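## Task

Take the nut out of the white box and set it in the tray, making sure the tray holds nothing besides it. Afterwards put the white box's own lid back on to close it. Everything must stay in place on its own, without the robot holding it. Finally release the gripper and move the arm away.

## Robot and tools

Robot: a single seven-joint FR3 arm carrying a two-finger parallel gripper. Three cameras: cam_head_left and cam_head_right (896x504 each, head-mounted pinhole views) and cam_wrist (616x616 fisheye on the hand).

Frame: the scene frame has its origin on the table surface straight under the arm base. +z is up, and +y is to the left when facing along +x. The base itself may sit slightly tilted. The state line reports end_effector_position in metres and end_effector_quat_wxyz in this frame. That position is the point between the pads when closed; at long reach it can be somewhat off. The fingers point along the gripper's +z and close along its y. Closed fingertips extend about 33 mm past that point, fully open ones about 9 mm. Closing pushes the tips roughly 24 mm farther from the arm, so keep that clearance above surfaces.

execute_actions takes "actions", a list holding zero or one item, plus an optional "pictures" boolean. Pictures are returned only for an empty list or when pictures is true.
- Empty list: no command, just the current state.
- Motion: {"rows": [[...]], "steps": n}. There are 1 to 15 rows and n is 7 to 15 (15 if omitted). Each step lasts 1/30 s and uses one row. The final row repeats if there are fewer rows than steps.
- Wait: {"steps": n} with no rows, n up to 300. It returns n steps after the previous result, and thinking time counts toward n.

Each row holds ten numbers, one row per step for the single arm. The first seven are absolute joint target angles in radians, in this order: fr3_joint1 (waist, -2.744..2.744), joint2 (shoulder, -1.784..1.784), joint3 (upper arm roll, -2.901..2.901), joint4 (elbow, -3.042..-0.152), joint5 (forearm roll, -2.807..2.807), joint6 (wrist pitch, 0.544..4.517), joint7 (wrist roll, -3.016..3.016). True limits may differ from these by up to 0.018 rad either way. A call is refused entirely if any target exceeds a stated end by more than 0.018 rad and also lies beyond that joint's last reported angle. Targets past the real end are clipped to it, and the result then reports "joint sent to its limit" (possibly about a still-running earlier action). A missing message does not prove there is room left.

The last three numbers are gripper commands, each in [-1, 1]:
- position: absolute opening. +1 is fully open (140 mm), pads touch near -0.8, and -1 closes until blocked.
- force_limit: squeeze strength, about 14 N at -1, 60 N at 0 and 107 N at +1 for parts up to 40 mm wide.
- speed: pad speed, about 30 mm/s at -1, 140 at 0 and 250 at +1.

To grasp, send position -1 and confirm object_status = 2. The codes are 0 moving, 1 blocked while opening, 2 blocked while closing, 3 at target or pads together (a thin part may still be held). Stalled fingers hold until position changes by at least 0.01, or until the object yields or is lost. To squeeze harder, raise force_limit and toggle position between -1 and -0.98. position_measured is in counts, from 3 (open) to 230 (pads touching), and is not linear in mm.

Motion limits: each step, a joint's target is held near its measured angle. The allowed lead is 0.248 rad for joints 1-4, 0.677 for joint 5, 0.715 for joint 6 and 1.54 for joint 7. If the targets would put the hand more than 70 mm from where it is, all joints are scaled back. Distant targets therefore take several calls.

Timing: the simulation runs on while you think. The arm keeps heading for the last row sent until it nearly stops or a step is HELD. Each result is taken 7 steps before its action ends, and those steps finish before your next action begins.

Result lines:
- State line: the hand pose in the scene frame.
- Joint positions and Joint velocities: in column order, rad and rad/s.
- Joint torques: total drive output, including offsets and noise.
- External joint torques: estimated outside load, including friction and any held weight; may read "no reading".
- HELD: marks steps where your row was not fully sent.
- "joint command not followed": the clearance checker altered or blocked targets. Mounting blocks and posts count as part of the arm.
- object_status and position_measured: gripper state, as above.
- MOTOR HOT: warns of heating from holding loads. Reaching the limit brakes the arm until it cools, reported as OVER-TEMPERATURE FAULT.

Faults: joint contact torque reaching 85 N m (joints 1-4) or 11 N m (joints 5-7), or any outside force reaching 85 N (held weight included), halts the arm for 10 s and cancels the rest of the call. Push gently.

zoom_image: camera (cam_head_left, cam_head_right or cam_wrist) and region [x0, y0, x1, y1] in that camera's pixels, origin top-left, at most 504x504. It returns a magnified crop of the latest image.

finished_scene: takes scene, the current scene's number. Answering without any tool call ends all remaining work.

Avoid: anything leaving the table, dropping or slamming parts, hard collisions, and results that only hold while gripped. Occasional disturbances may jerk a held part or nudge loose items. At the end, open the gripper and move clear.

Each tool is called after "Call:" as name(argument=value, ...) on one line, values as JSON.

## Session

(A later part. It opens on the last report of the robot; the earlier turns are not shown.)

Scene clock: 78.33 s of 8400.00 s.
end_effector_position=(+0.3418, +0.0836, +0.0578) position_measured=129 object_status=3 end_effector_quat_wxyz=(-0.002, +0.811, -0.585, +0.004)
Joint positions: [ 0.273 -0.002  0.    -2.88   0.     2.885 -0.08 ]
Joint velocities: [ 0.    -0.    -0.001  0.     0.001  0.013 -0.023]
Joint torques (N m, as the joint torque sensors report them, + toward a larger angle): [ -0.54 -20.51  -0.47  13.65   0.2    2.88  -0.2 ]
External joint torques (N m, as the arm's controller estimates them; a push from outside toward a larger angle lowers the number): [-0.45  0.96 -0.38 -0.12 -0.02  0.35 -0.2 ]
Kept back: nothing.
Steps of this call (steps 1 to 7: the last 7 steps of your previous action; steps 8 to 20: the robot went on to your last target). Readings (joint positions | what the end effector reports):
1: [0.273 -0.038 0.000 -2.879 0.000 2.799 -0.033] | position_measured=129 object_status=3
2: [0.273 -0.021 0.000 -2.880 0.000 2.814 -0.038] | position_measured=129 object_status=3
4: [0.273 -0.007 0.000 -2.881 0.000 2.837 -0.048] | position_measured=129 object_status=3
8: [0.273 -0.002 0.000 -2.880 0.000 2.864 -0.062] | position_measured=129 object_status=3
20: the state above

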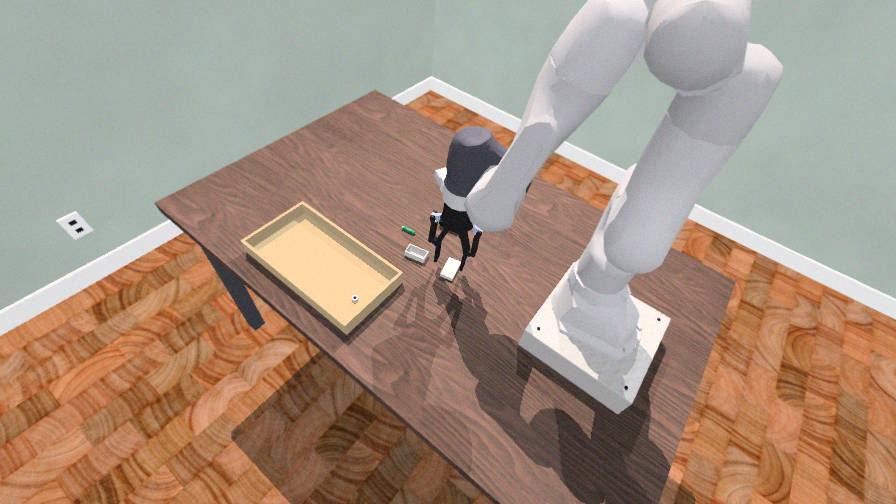

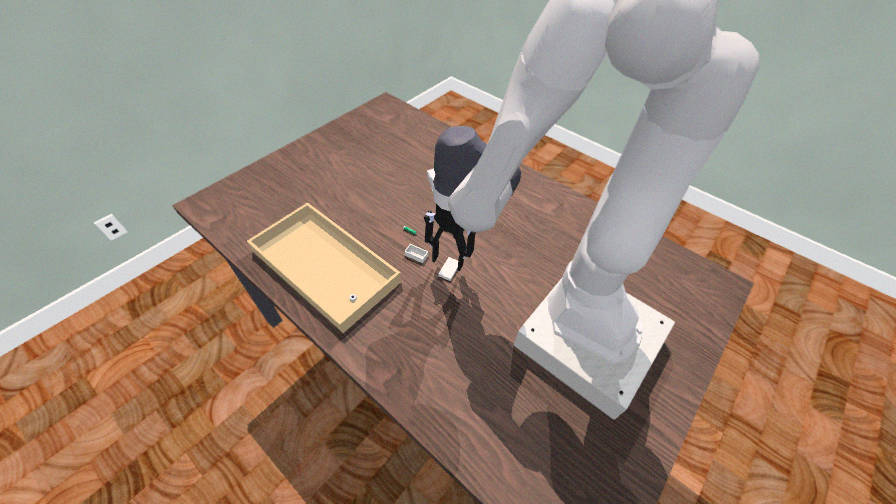

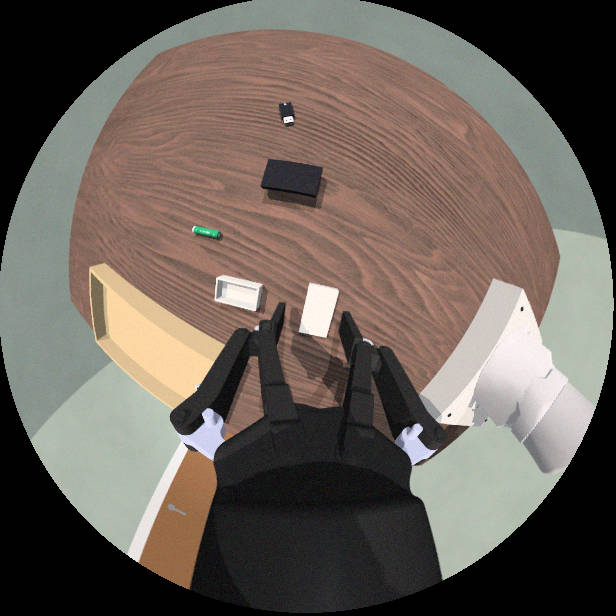

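Call:
execute_actions(actions=[{"rows":[[0.27,0.03,0,-2.876,0,2.92,-0.09,0,-0.4,-0.4],[0.27,0.06,0,-2.873,0,2.94,-0.09,0,-0.4,-0.4],[0.27,0.078,0,-2.872,0,2.95,-0.09,0,-0.4,-0.4],[0.27,0.078,0,-2.872,0,2.95,-0.09,0,-0.4,-0.4],[0.27,0.078,0,-2.872,0,2.95,-0.09,0,-0.4,-0.4],[0.27,0.078,0,-2.872,0,2.95,-0.09,0,-0.4,-0.4],[0.27,0.078,0,-2.872,0,2.95,-0.09,0,-0.4,-0.4],[0.27,0.078,0,-2.872,0,2.95,-0.09,0,-0.4,-0.4],[0.27,0.078,0,-2.872,0,2.95,-0.09,0,-0.4,-0.4],[0.27,0.078,0,-2.872,0,2.95,-0.09,0,-0.4,-0.4],[0.27,0.078,0,-2.872,0,2.95,-0.09,-1,-0.4,-0.4]],"steps":15}])

Call:
execute_actions(actions=[{"steps":20}])

Call:
execute_actions(actions=[{"rows":[[0.27,0.03,0,-2.877,0,2.91,-0.09,-1,-0.4,-0.4],[0.27,-0.03,0,-2.88,0,2.85,-0.09,-1,-0.4,-0.4],[0.27,-0.1,0,-2.882,0,2.78,-0.09,-1,-0.4,-0.4],[0.27,-0.15,0,-2.88,0,2.73,-0.09,-1,-0.4,-0.4],[0.27,-0.15,0,-2.88,0,2.73,0.2,-1,-0.4,-0.4],[0.27,-0.11,0,-2.82,0,2.71,0.5,-1,-0.4,-0.4],[0.27,-0.06,0,-2.76,0,2.70,0.8,-1,-0.4,-0.4],[0.272,-0.01,0,-2.70,0,2.69,1.1,-1,-0.4,-0.4],[0.275,0.05,0,-2.63,0,2.68,1.35,-1,-0.4,-0.4],[0.275,0.105,0,-2.57,0,2.675,1.56,-1,-0.4,-0.4]],"steps":15}])

Call:
execute_actions(actions=[{"steps":45}], pictures=true)

Scene clock: 79.37 s of 8400.00 s.
end_effector_position=(+0.3337, +0.0816, +0.0371) position_measured=129 object_status=3 end_effector_quat_wxyz=(+0.007, +0.813, -0.583, -0.004)
Joint positions: [ 0.273  0.074  0.    -2.874  0.     2.932 -0.086]
Joint velocities: [-0.001  0.049  0.001  0.    -0.     0.088 -0.002]
Joint torques (N m, as the joint torque sensors report them, + toward a larger angle): [ -0.36 -21.92  -0.71  12.54   0.17   2.99  -0.17]
External joint torques (N m, as the arm's controller estimates them; a push from outside toward a larger angle lowers the number): [-0.32  1.82 -0.74 -0.46  0.02  0.41 -0.17]
Steps of this call (steps 1 to 23: the robot went on to your last target; steps 24 to 31: the first 8 steps of this action). Readings (joint positions | what the end effector reports):
24: [0.273 0.003 0.000 -2.879 0.000 2.892 -0.086] | position_measured=129 object_status=3
25: [0.273 0.016 0.000 -2.876 0.000 2.901 -0.086] | position_measured=129 object_status=3
27: [0.273 0.049 0.000 -2.874 0.000 2.916 -0.086] | position_measured=129 object_status=3
31: the state above

Scene clock: 80.03 s of 8400.00 s.
end_effector_position=(+0.3380, +0.0826, +0.0378) position_measured=179 object_status=2 end_effector_quat_wxyz=(+0.002, +0.813, -0.583, +0.001)
Joint positions: [ 0.273  0.076  0.    -2.873  0.     2.947 -0.087]
Joint velocities: [ 0.     0.    -0.    -0.001 -0.     0.001 -0.   ]
Joint torques (N m, as the joint torque sensors report them, + toward a larger angle): [ -0.2  -21.24  -0.84  11.72   0.17   2.91  -0.25]
External joint torques (N m, as the arm's controller estimates them; a push from outside toward a larger angle lowers the number): [-0.15  1.45 -0.87 -0.59  0.02  0.42 -0.25]
Kept back: nothing.
Steps of this call (steps 1 to 7: the last 7 steps of your previous action; steps 8 to 20: the robot went on to your last target). Readings (joint positions | what the end effector reports):
1: [0.273 0.075 0.000 -2.874 0.000 2.935 -0.086] | position_measured=129 object_status=3
2: [0.273 0.076 0.000 -2.874 0.000 2.937 -0.087] | position_measured=129 object_status=3
4: [0.273 0.076 0.000 -2.874 0.000 2.940 -0.087] | position_measured=132 object_status=0
8: [0.273 0.076 0.000 -2.874 0.000 2.944 -0.087] | position_measured=153 object_status=0
20: the state above

Scene clock: 80.30 s of 8400.00 s.
end_effector_position=(+0.3867, +0.0947, +0.1013) position_measured=179 object_status=2 end_effector_quat_wxyz=(-0.026, +0.732, -0.680, +0.019)
Joint positions: [ 0.272 -0.077  0.    -2.797 -0.     2.783  0.167]
Joint velocities: [-0.001  0.755  0.001  1.307 -0.001 -0.501  3.077]
Joint torques (N m, as the joint torque sensors report them, + toward a larger angle): [  0.77 -17.77  -0.63   9.58   0.39   1.22   0.72]
External joint torques (N m, as the arm's controller estimates them; a push from outside toward a larger angle lowers the number): [ 0.92  1.2  -0.16  0.17 -0.12 -0.37  0.71]
Steps of this call (steps 1 to 8: the first 8 steps of this action). Readings (joint positions | what the end effector reports):
1: [0.273 0.070 0.000 -2.875 0.000 2.941 -0.087] | position_measured=179 object_status=2
2: [0.272 0.048 0.000 -2.879 0.000 2.926 -0.087] | position_measured=179 object_status=2
4: [0.272 -0.035 0.000 -2.884 0.000 2.871 -0.087] | position_measured=179 object_status=2
8: the state above

Scene clock: 81.80 s of 8400.00 s.
end_effector_position=(+0.4367, +0.1070, +0.0904) position_measured=179 object_status=2 end_effector_quat_wxyz=(+0.002, -0.132, +0.991, -0.001)
Joint positions: [ 0.273  0.103  0.    -2.572 -0.     2.677  1.546]
Joint velocities: [-0.    -0.     0.     0.001 -0.001 -0.001  0.036]
Joint torques (N m, as the joint torque sensors report them, + toward a larger angle): [  2.04 -27.34  -0.33  17.5    0.57   2.1    0.22]
External joint torques (N m, as the arm's controller estimates them; a push from outside toward a larger angle lowers the number): [ 2.19  1.07 -0.29  0.3   0.19 -0.33  0.22]
Kept back: nothing.
Steps of this call (steps 1 to 7: the last 7 steps of your previous action; steps 8 to 45: the robot went on to your last target). Readings (joint positions | what the end effector reports):
1: [0.273 -0.044 0.000 -2.748 -0.000 2.765 0.284] | position_measured=179 object_status=2
2: [0.273 -0.002 0.000 -2.692 -0.000 2.750 0.412] | position_measured=179 object_status=2
4: [0.273 0.060 0.000 -2.619 -0.000 2.729 0.637] | position_measured=179 object_status=2
8: [0.273 0.097 0.000 -2.580 -0.000 2.702 0.963] | position_measured=179 object_status=2
45: the state above

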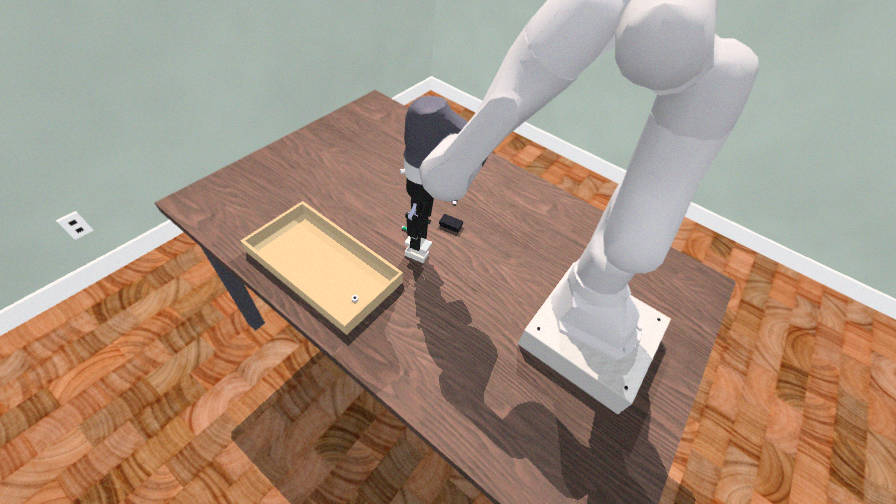

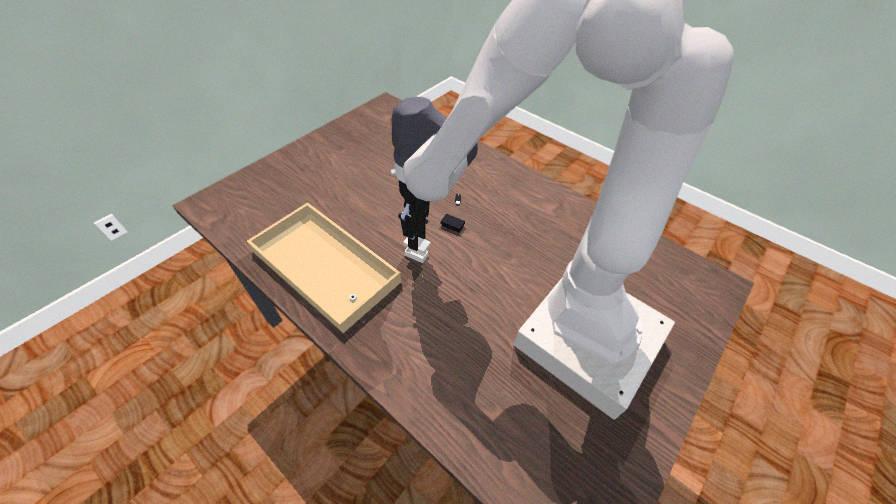

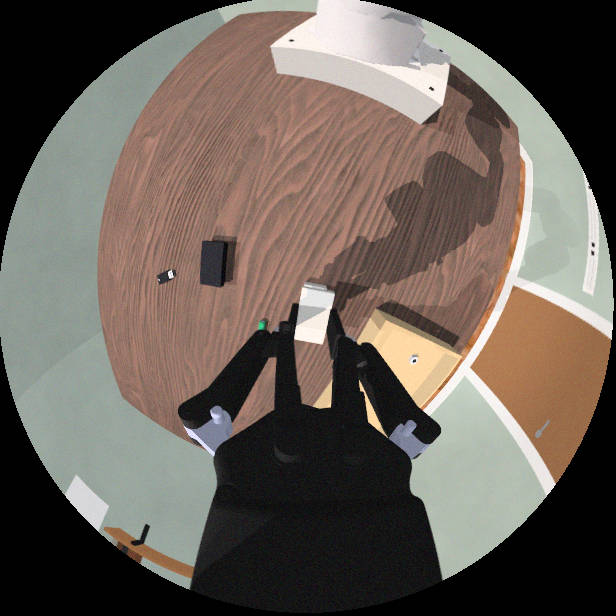

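Call:
execute_actions(actions=[{"rows":[[0.275,0.125,0,-2.568,0,2.705,1.56,-1,-0.4,-0.4],[0.275,0.125,0,-2.568,0,2.705,1.56,-1,-0.4,-0.4],[0.275,0.15,0,-2.566,0,2.73,1.56,-1,-0.4,-0.4],[0.275,0.15,0,-2.566,0,2.73,1.56,-1,-0.4,-0.4],[0.275,0.172,0,-2.564,0,2.74,1.56,-1,-0.4,-0.4]],"steps":15}])

Call:
execute_actions(actions=[{"steps":20}], pictures=true)

Call:
zoom_image(camera="cam_head_left", region=[385, 220, 445, 280])

Call:
zoom_image(camera="cam_wrist", region=[265, 265, 365, 355])

Scene clock: 82.70 s of 8400.00 s.
end_effector_position=(+0.4335, +0.1061, +0.0684) position_measured=179 object_status=2 end_effector_quat_wxyz=(-0.005, -0.127, +0.992, -0.002)
Joint positions: [ 0.273  0.165  0.    -2.566 -0.     2.719  1.556]
Joint velocities: [ 0.001  0.135 -0.001  0.    -0.001  0.096  0.002]
Joint torques (N m, as the joint torque sensors report them, + toward a larger angle): [  1.63 -32.13  -0.71  16.67   0.51   3.09   0.14]
External joint torques (N m, as the arm's controller estimates them; a push from outside toward a larger angle lowers the number): [ 1.68  0.87 -0.84 -1.44  0.18  0.37  0.14]
Steps of this call (steps 1 to 15: the robot went on to your last target; steps 16 to 19: nothing new was sent; steps 20 to 27: the first 8 steps of this action). Readings (joint positions | what the end effector reports):
20: [0.273 0.106 0.000 -2.571 -0.000 2.681 1.556] | position_measured=179 object_status=2
21: [0.273 0.111 0.000 -2.570 -0.000 2.685 1.556] | position_measured=179 object_status=2
23: [0.273 0.129 0.000 -2.568 -0.000 2.699 1.556] | position_measured=179 object_status=2
27: the state above

Scene clock: 83.37 s of 8400.00 s.
end_effector_position=(+0.4373, +0.1071, +0.0674) position_measured=179 object_status=2 end_effector_quat_wxyz=(+0.001, -0.127, +0.992, -0.001)
Joint positions: [ 0.273  0.171  0.    -2.566 -0.     2.737  1.557]
Joint velocities: [-0.001 -0.001  0.001  0.001  0.     0.003 -0.001]
Joint torques (N m, as the joint torque sensors report them, + toward a larger angle): [  2.07 -28.4   -0.16  16.45   0.43   2.89   0.1 ]
External joint torques (N m, as the arm's controller estimates them; a push from outside toward a larger angle lowers the number): [ 2.12  1.31 -0.28  0.25  0.1   0.47  0.1 ]
Kept back: nothing.
Steps of this call (steps 1 to 7: the last 7 steps of your previous action; steps 8 to 20: the robot went on to your last target). Readings (joint positions | what the end effector reports):
1: [0.273 0.168 0.000 -2.566 -0.000 2.722 1.556] | position_measured=179 object_status=2
2: [0.273 0.170 0.000 -2.566 -0.000 2.725 1.556] | position_measured=179 object_status=2
4: [0.273 0.171 0.000 -2.566 -0.000 2.729 1.556] | position_measured=179 object_status=2
8: [0.273 0.171 0.000 -2.566 -0.000 2.734 1.556] | position_measured=179 object_status=2
20: the state above

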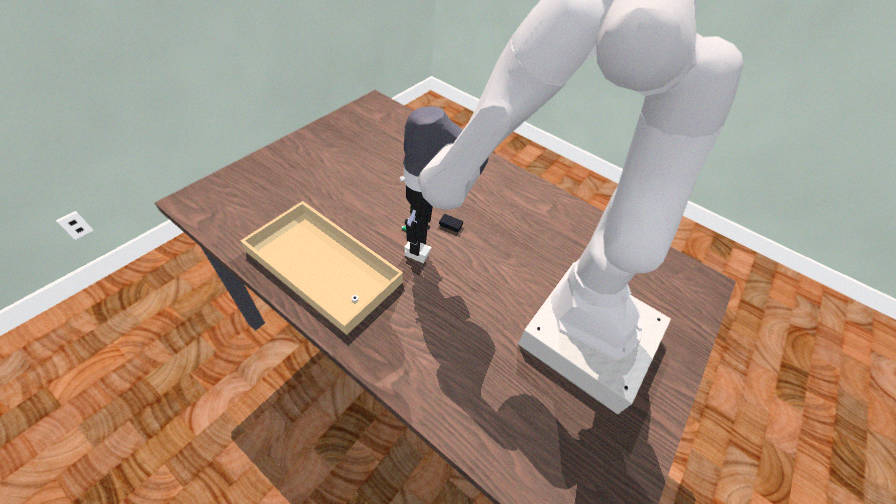

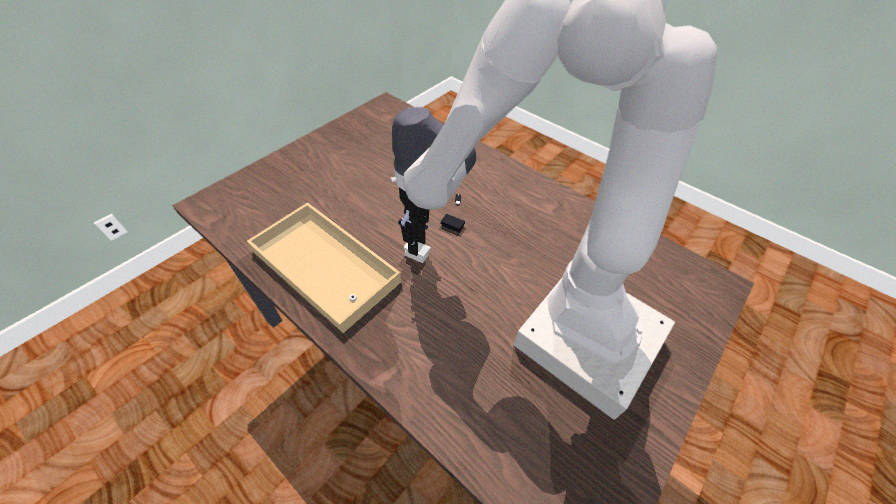

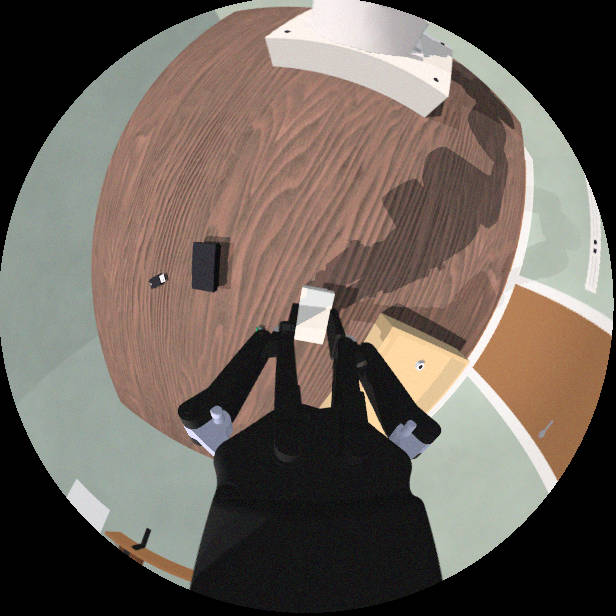

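Region (385, 220, 445, 280) of cam_head_left's 896x504 image, scaled by 8.400, with more detail than that image has.

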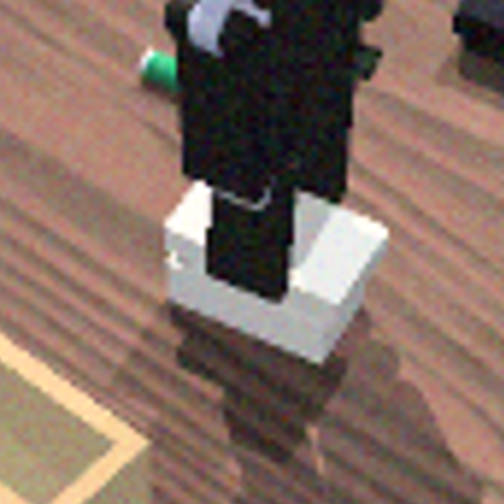

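Region (265, 265, 365, 355) of cam_wrist's 616x616 image, scaled by 5.040, with more detail than that image has; it fills the top 454 rows of this view, and the rest is white.

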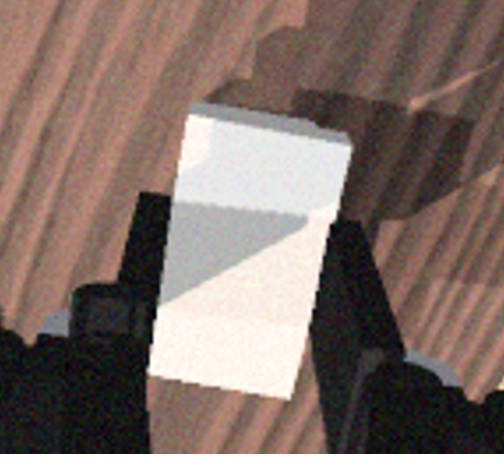

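Call:
execute_actions(actions=[])

Call:
execute_actions(actions=[{"rows":[[0.275,0.21,0,-2.56,0,2.78,1.56,-1,-0.4,-0.4]],"steps":15}])

Call:
execute_actions(actions=[{"rows":[[0.275,0.235,0,-2.558,0,2.805,1.56,-1,-0.4,-0.4]],"steps":15}])

Call:
execute_actions(actions=[{"steps":20}], pictures=true)

Scene clock: 84.40 s of 8400.00 s.
end_effector_position=(+0.4375, +0.1071, +0.0675) position_measured=179 object_status=2 end_effector_quat_wxyz=(+0.001, -0.127, +0.992, -0.001)
Joint positions: [ 0.273  0.171  0.    -2.566 -0.     2.738  1.557]
Joint velocities: [ 0.001  0.001 -0.001 -0.001  0.001 -0.     0.   ]
Joint torques (N m, as the joint torque sensors report them, + toward a larger angle): [  1.94 -28.48  -0.31  16.58   0.45   2.89   0.04]
External joint torques (N m, as the arm's controller estimates them; a push from outside toward a larger angle lowers the number): [ 2.05  1.2  -0.36  0.36  0.12  0.47  0.04]
Kept back: nothing.
Steps of this call (steps 1 to 15: the robot went on to your last target; steps 16 to 31: nothing new was sent). Readings (joint positions | what the end effector reports):
1: [0.273 0.171 0.000 -2.566 -0.000 2.737 1.557] | position_measured=179 object_status=2
2: [0.273 0.171 0.000 -2.566 -0.000 2.737 1.557] | position_measured=179 object_status=2
4: [0.273 0.171 0.000 -2.566 -0.000 2.737 1.557] | position_measured=179 object_status=2
8: [0.273 0.171 0.000 -2.566 -0.000 2.737 1.557] | position_measured=179 object_status=2
31: the state above
The arm was judged still, so your last target was given up. Only a new action makes it travel on or press farther. Fingers that are still opening or closing keep moving.

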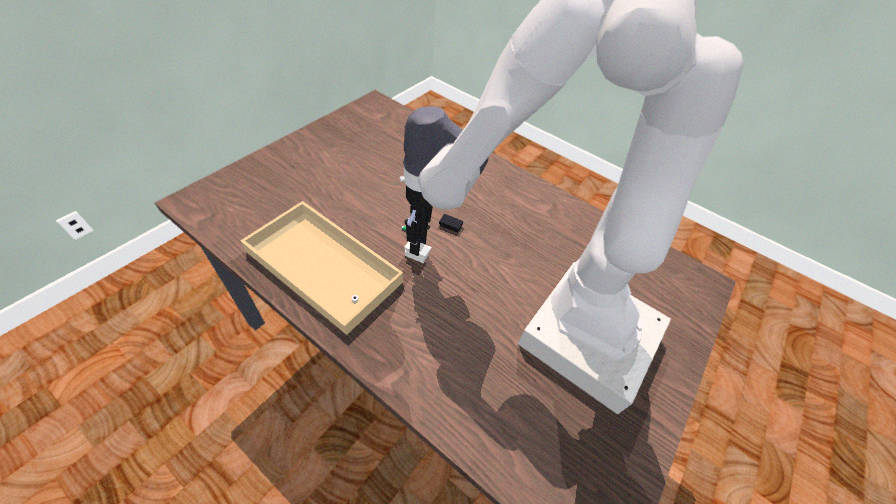

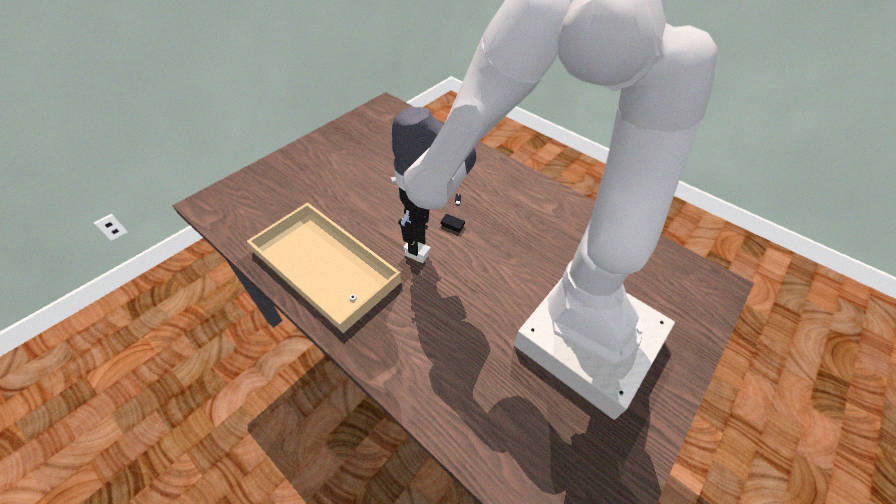

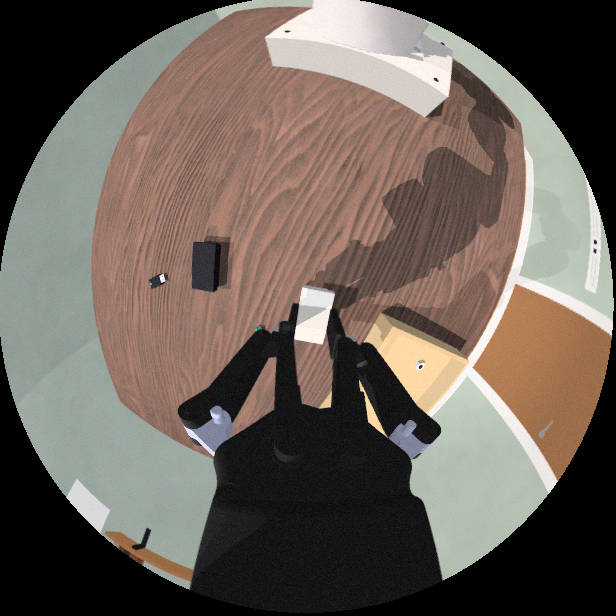

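Scene clock: 84.67 s of 8400.00 s.
end_effector_position=(+0.4396, +0.1078, +0.0572) position_measured=179 object_status=2 end_effector_quat_wxyz=(+0.003, -0.127, +0.992, -0.001)
Joint positions: [ 0.273  0.204  0.    -2.56  -0.     2.769  1.557]
Joint velocities: [-0.001  0.006 -0.     0.001 -0.001  0.043  0.001]
Joint torques (N m, as the joint torque sensors report them, + toward a larger angle): [  1.5  -26.56  -0.08  14.39   0.47   3.21   0.23]
External joint torques (N m, as the arm's controller estimates them; a push from outside toward a larger angle lowers the number): [ 1.68  4.27 -0.07 -1.68  0.15  0.71  0.23]
Steps of this call (steps 1 to 8: the first 8 steps of this action). Readings (joint positions | what the end effector reports):
1: [0.273 0.176 0.000 -2.564 -0.000 2.744 1.557] | position_measured=179 object_status=2
2: [0.273 0.186 0.000 -2.562 -0.000 2.751 1.557] | position_measured=179 object_status=2
4: [0.273 0.200 0.000 -2.562 -0.000 2.759 1.557] | position_measured=179 object_status=2
8: the state above

Scene clock: 85.17 s of 8400.00 s.
end_effector_position=(+0.4487, +0.1100, +0.0567) position_measured=179 object_status=2 end_effector_quat_wxyz=(+0.015, -0.127, +0.992, +0.000)
Joint positions: [ 0.273  0.215  0.    -2.553 -0.     2.797  1.557]
Joint velocities: [ 0.001  0.011  0.     0.002 -0.002  0.037 -0.   ]
Joint torques (N m, as the joint torque sensors report them, + toward a larger angle): [  1.48 -17.91  -0.33  10.34   0.46   2.88  -0.02]
External joint torques (N m, as the arm's controller estimates them; a push from outside toward a larger angle lowers the number): [ 1.47 12.72 -0.55 -5.26  0.17  0.42 -0.02]
Steps of this call (steps 1 to 7: the last 7 steps of your previous action; steps 8 to 15: the first 8 steps of this action). Readings (joint positions | what the end effector reports):
8: [0.273 0.207 0.000 -2.559 -0.000 2.779 1.557] | position_measured=179 object_status=2
9: [0.273 0.209 0.000 -2.557 -0.000 2.783 1.557] | position_measured=179 object_status=2
11: [0.273 0.213 0.000 -2.555 -0.000 2.790 1.557] | position_measured=179 object_status=2
15: the state above

Scene clock: 85.83 s of 8400.00 s.
end_effector_position=(+0.4501, +0.1103, +0.0567) position_measured=179 object_status=2 end_effector_quat_wxyz=(+0.017, -0.127, +0.992, +0.000)
Joint positions: [ 0.273  0.216  0.    -2.553 -0.     2.803  1.557]
Joint velocities: [ 0.001  0.002 -0.     0.002 -0.001  0.002  0.   ]
Joint torques (N m, as the joint torque sensors report them, + toward a larger angle): [  2.13 -18.57  -1.41  11.51   0.48   2.85   0.06]
External joint torques (N m, as the arm's controller estimates them; a push from outside toward a larger angle lowers the number): [ 2.16 11.96 -1.59 -4.16  0.18  0.36  0.06]
Kept back: nothing.
Steps of this call (steps 1 to 7: the last 7 steps of your previous action; steps 8 to 15: the robot went on to your last target; steps 16 to 20: nothing new was sent). Readings (joint positions | what the end effector reports):
1: [0.273 0.215 0.000 -2.553 -0.000 2.798 1.557] | position_measured=179 object_status=2
2: [0.273 0.215 0.000 -2.553 -0.000 2.799 1.557] | position_measured=179 object_status=2
4: [0.273 0.216 0.000 -2.553 -0.000 2.801 1.557] | position_measured=179 object_status=2
8: [0.273 0.216 0.000 -2.553 -0.000 2.802 1.557] | position_measured=179 object_status=2
20: the state above
The arm was judged still, so your last target was given up. Only a new action makes it travel on or press farther. Fingers that are still opening or closing keep moving.

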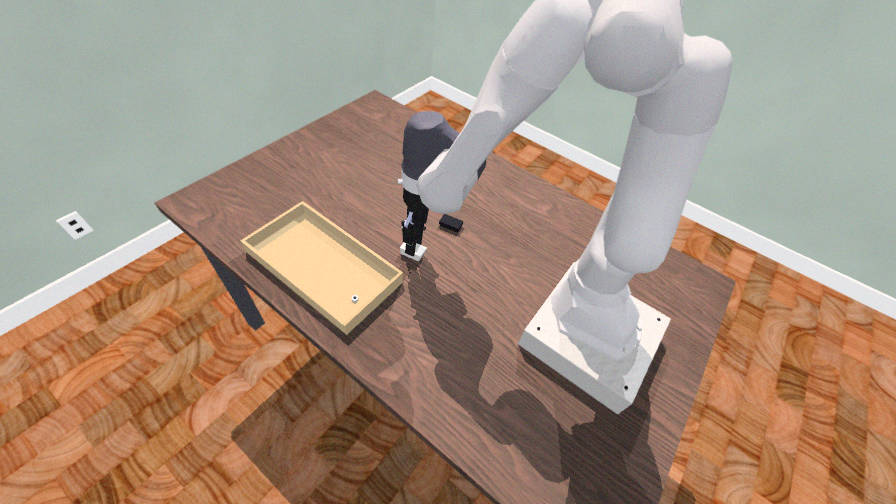

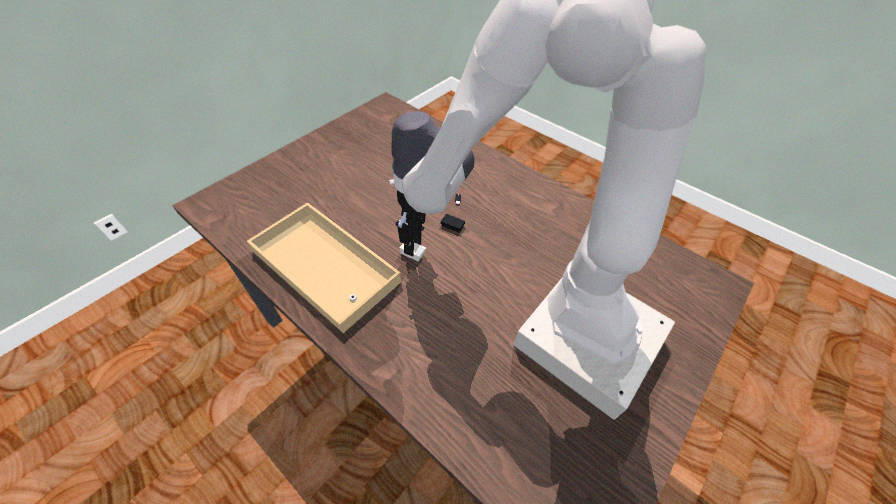

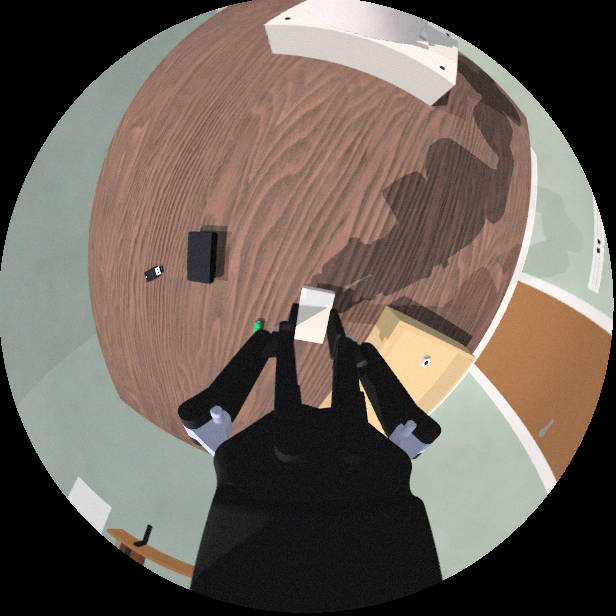

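Call:
execute_actions(actions=[{"rows":[[0.275,0.13,0,-2.6,0,2.74,1.56,-1,-0.4,-0.4]],"steps":15}])

Call:
execute_actions(actions=[{"steps":20}], pictures=true)

Call:
zoom_image(camera="cam_head_left", region=[375,210,455,280])

Call:
zoom_image(camera="cam_wrist", region=[265,260,365,360])

Scene clock: 86.37 s of 8400.00 s.
end_effector_position=(+0.4379, +0.1073, +0.0772) position_measured=179 object_status=2 end_effector_quat_wxyz=(+0.015, -0.127, +0.992, +0.000)
Joint positions: [ 0.273  0.132  0.    -2.595 -0.     2.756  1.557]
Joint velocities: [-0.001 -0.023  0.001 -0.035 -0.001 -0.083 -0.001]
Joint torques (N m, as the joint torque sensors report them, + toward a larger angle): [  1.58 -28.77  -0.09  13.73   0.49   2.05   0.09]
External joint torques (N m, as the arm's controller estimates them; a push from outside toward a larger angle lowers the number): [ 1.65 -0.98 -0.15 -2.43  0.15 -0.4   0.09]
Steps of this call (steps 1 to 8: nothing new was sent; steps 9 to 16: the first 8 steps of this action). Readings (joint positions | what the end effector reports):
9: [0.273 0.203 0.000 -2.563 -0.000 2.796 1.557] | position_measured=179 object_status=2
10: [0.273 0.179 0.000 -2.577 -0.000 2.785 1.557] | position_measured=179 object_status=2
12: [0.273 0.148 0.000 -2.588 -0.000 2.771 1.557] | position_measured=179 object_status=2
16: the state above

Scene clock: 87.03 s of 8400.00 s.
end_effector_position=(+0.4320, +0.1058, +0.0752) position_measured=179 object_status=2 end_effector_quat_wxyz=(+0.007, -0.127, +0.992, -0.001)
Joint positions: [ 0.273  0.132  0.    -2.598 -0.     2.743  1.557]
Joint velocities: [-0.    -0.     0.     0.001  0.    -0.    -0.   ]
Joint torques (N m, as the joint torque sensors report them, + toward a larger angle): [  1.85 -29.69  -0.68  13.91   0.44   2.3    0.06]
External joint torques (N m, as the arm's controller estimates them; a push from outside toward a larger angle lowers the number): [ 2.01 -1.14 -0.65 -2.45  0.1  -0.15  0.06]
Kept back: nothing.
Steps of this call (steps 1 to 7: the last 7 steps of your previous action; steps 8 to 20: the robot went on to your last target). Readings (joint positions | what the end effector reports):
1: [0.273 0.132 0.000 -2.596 -0.000 2.754 1.557] | position_measured=179 object_status=2
2: [0.273 0.132 0.000 -2.597 -0.000 2.752 1.557] | position_measured=179 object_status=2
4: [0.273 0.132 0.000 -2.598 -0.000 2.749 1.557] | position_measured=179 object_status=2
8: [0.273 0.132 0.000 -2.598 -0.000 2.745 1.557] | position_measured=179 object_status=2
20: the state above

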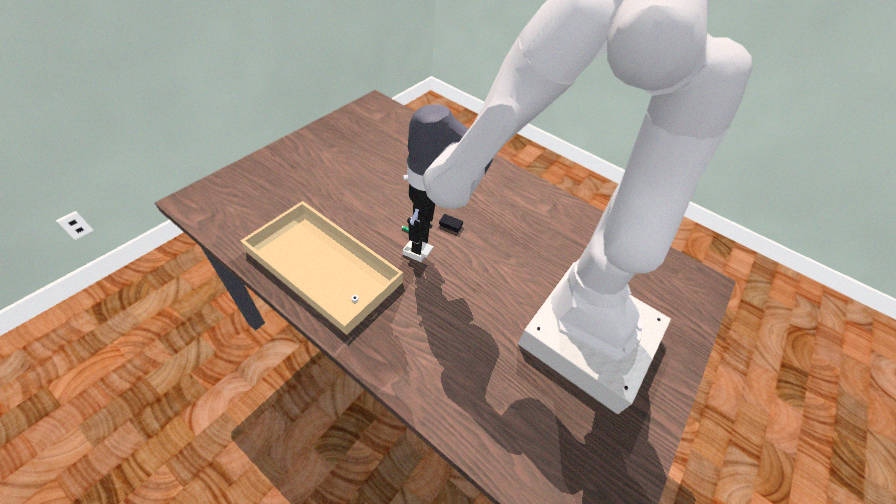

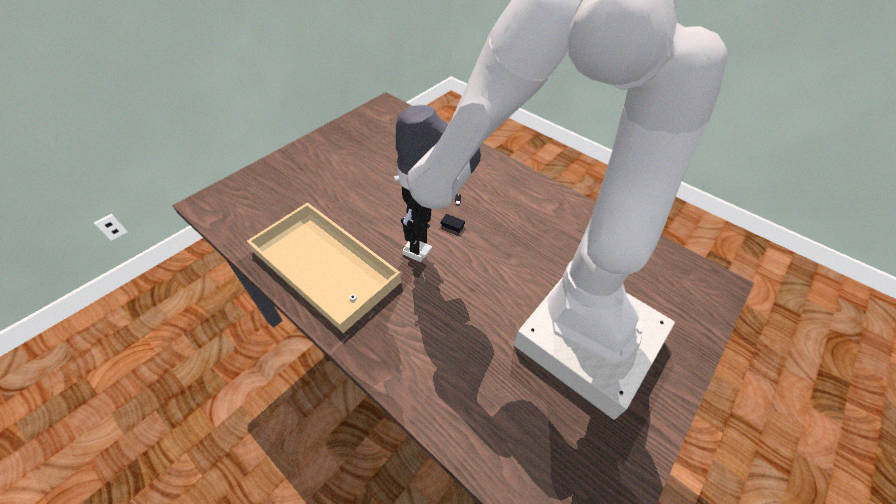

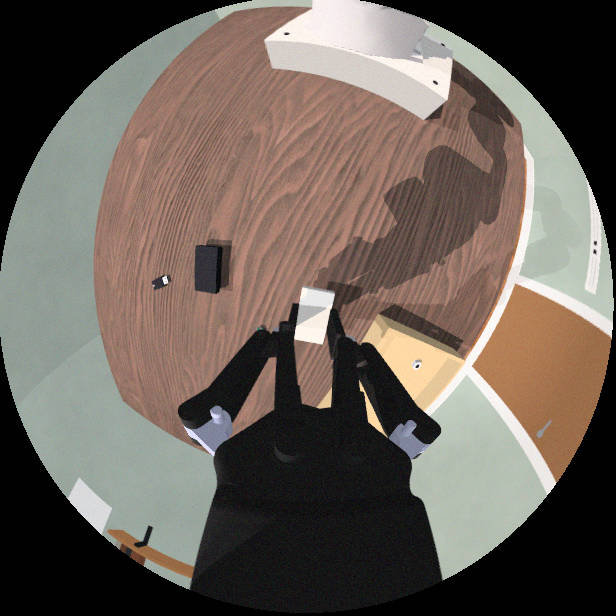

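Region (375, 210, 455, 280) of cam_head_left's 896x504 image, scaled by 6.300, with more detail than that image has; it fills the top 441 rows of this view, and the rest is white.

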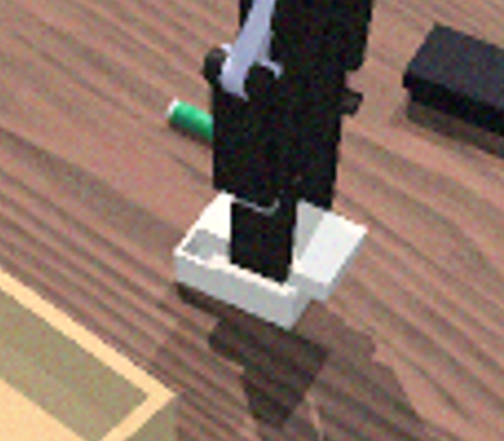

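Region (265, 260, 365, 360) of cam_wrist's 616x616 image, scaled by 5.040, with more detail than that image has.

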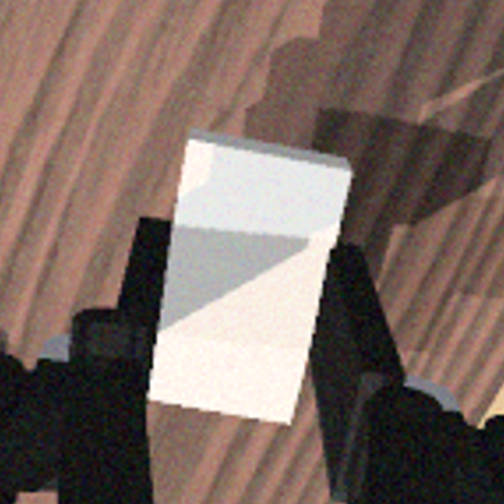

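Call:
execute_actions(actions=[{"rows":[[0.275,0.165,0,-2.54,0,2.715,1.56,-1,-0.4,-0.4]],"steps":15}])

Call:
execute_actions(actions=[{"steps":25}], pictures=true)

Call:
zoom_image(camera="cam_head_left", region=[375,210,455,280])

Call:
zoom_image(camera="cam_head_right", region=[375,210,455,280])

Scene clock: 88.23 s of 8400.00 s.
end_effector_position=(+0.4496, +0.1102, +0.0774) position_measured=179 object_status=2 end_effector_quat_wxyz=(+0.009, -0.127, +0.992, -0.000)
Joint positions: [ 0.273  0.162  0.    -2.544 -0.     2.723  1.557]
Joint velocities: [ 0.001  0.016 -0.     0.023 -0.001 -0.033 -0.002]
Joint torques (N m, as the joint torque sensors report them, + toward a larger angle): [  1.46 -28.04   0.09  16.47   0.46   2.13   0.1 ]
External joint torques (N m, as the arm's controller estimates them; a push from outside toward a larger angle lowers the number): [ 1.53  1.86  0.    0.06  0.12 -0.28  0.1 ]
Steps of this call (steps 1 to 15: the robot went on to your last target; steps 16 to 28: nothing new was sent; steps 29 to 36: the first 8 steps of this action). Readings (joint positions | what the end effector reports):
29: [0.273 0.138 0.000 -2.588 -0.000 2.737 1.557] | position_measured=179 object_status=2
30: [0.273 0.148 0.000 -2.572 -0.000 2.734 1.557] | position_measured=179 object_status=2
32: [0.273 0.157 0.000 -2.554 -0.000 2.729 1.557] | position_measured=179 object_status=2
36: the state above

Scene clock: 89.07 s of 8400.00 s.
end_effector_position=(+0.4483, +0.1099, +0.0767) position_measured=179 object_status=2 end_effector_quat_wxyz=(+0.007, -0.127, +0.992, -0.001)
Joint positions: [ 0.273  0.163  0.    -2.542 -0.     2.717  1.557]
Joint velocities: [ 0.001  0.001 -0.     0.001 -0.    -0.001  0.   ]
Joint torques (N m, as the joint torque sensors report them, + toward a larger angle): [  1.69 -28.84   0.08  16.66   0.46   2.13   0.06]
External joint torques (N m, as the arm's controller estimates them; a push from outside toward a larger angle lowers the number): [ 1.83  1.1   0.06 -0.07  0.11 -0.32  0.06]
Kept back: nothing.
Steps of this call (steps 1 to 7: the last 7 steps of your previous action; steps 8 to 15: the robot went on to your last target; steps 16 to 25: nothing new was sent). Readings (joint positions | what the end effector reports):
1: [0.273 0.162 0.000 -2.543 -0.000 2.722 1.557] | position_measured=179 object_status=2
2: [0.273 0.163 0.000 -2.543 -0.000 2.721 1.557] | position_measured=179 object_status=2
4: [0.273 0.163 0.000 -2.542 -0.000 2.720 1.557] | position_measured=179 object_status=2
8: [0.273 0.163 0.000 -2.542 -0.000 2.719 1.557] | position_measured=179 object_status=2
25: the state above
The arm was judged still, so your last target was given up. Only a new action makes it travel on or press farther. Fingers that are still opening or closing keep moving.

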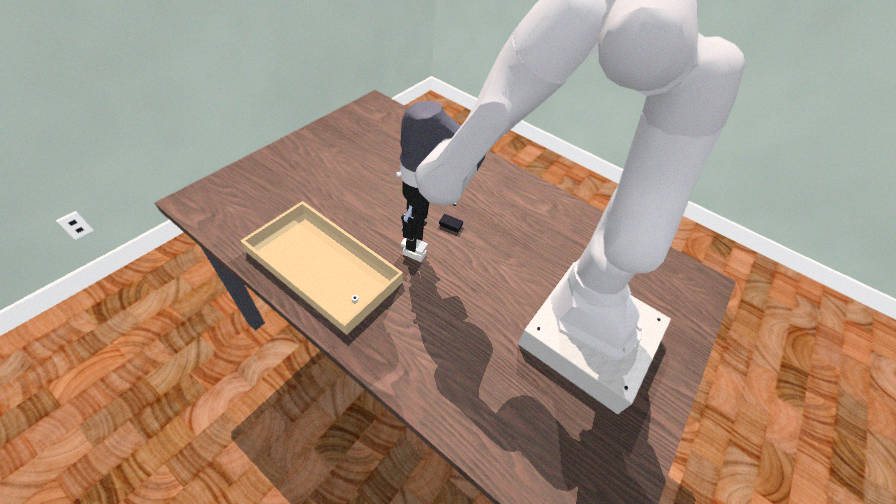

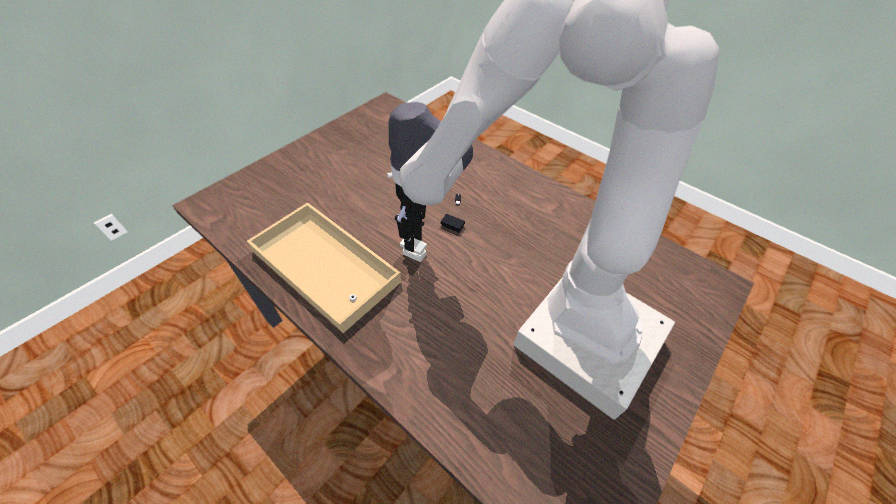

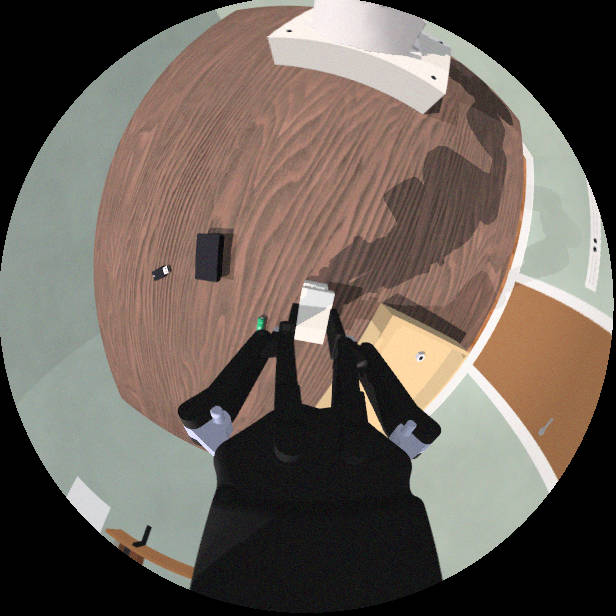

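Region (375, 210, 455, 280) of cam_head_left's 896x504 image, scaled by 6.300, with more detail than that image has; it fills the top 441 rows of this view, and the rest is white.

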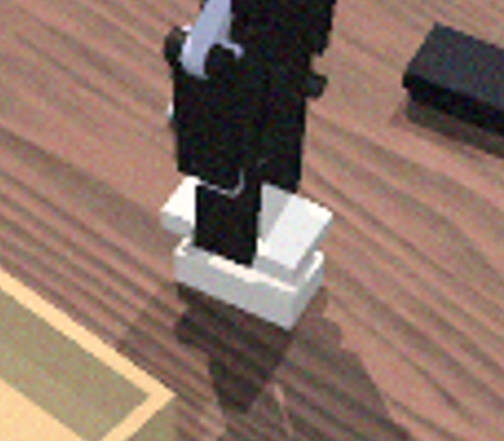

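Region (375, 210, 455, 280) of cam_head_right's 896x504 image, scaled by 6.300, with more detail than that image has; it fills the top 441 rows of this view, and the rest is white.

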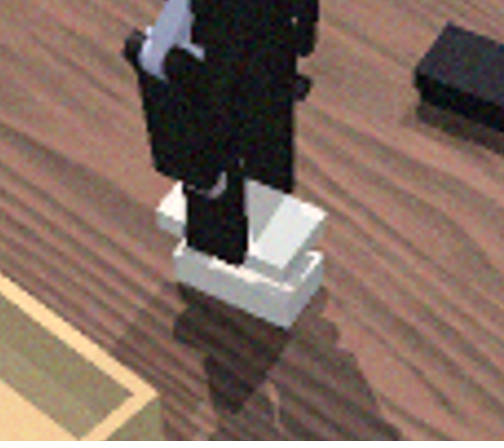

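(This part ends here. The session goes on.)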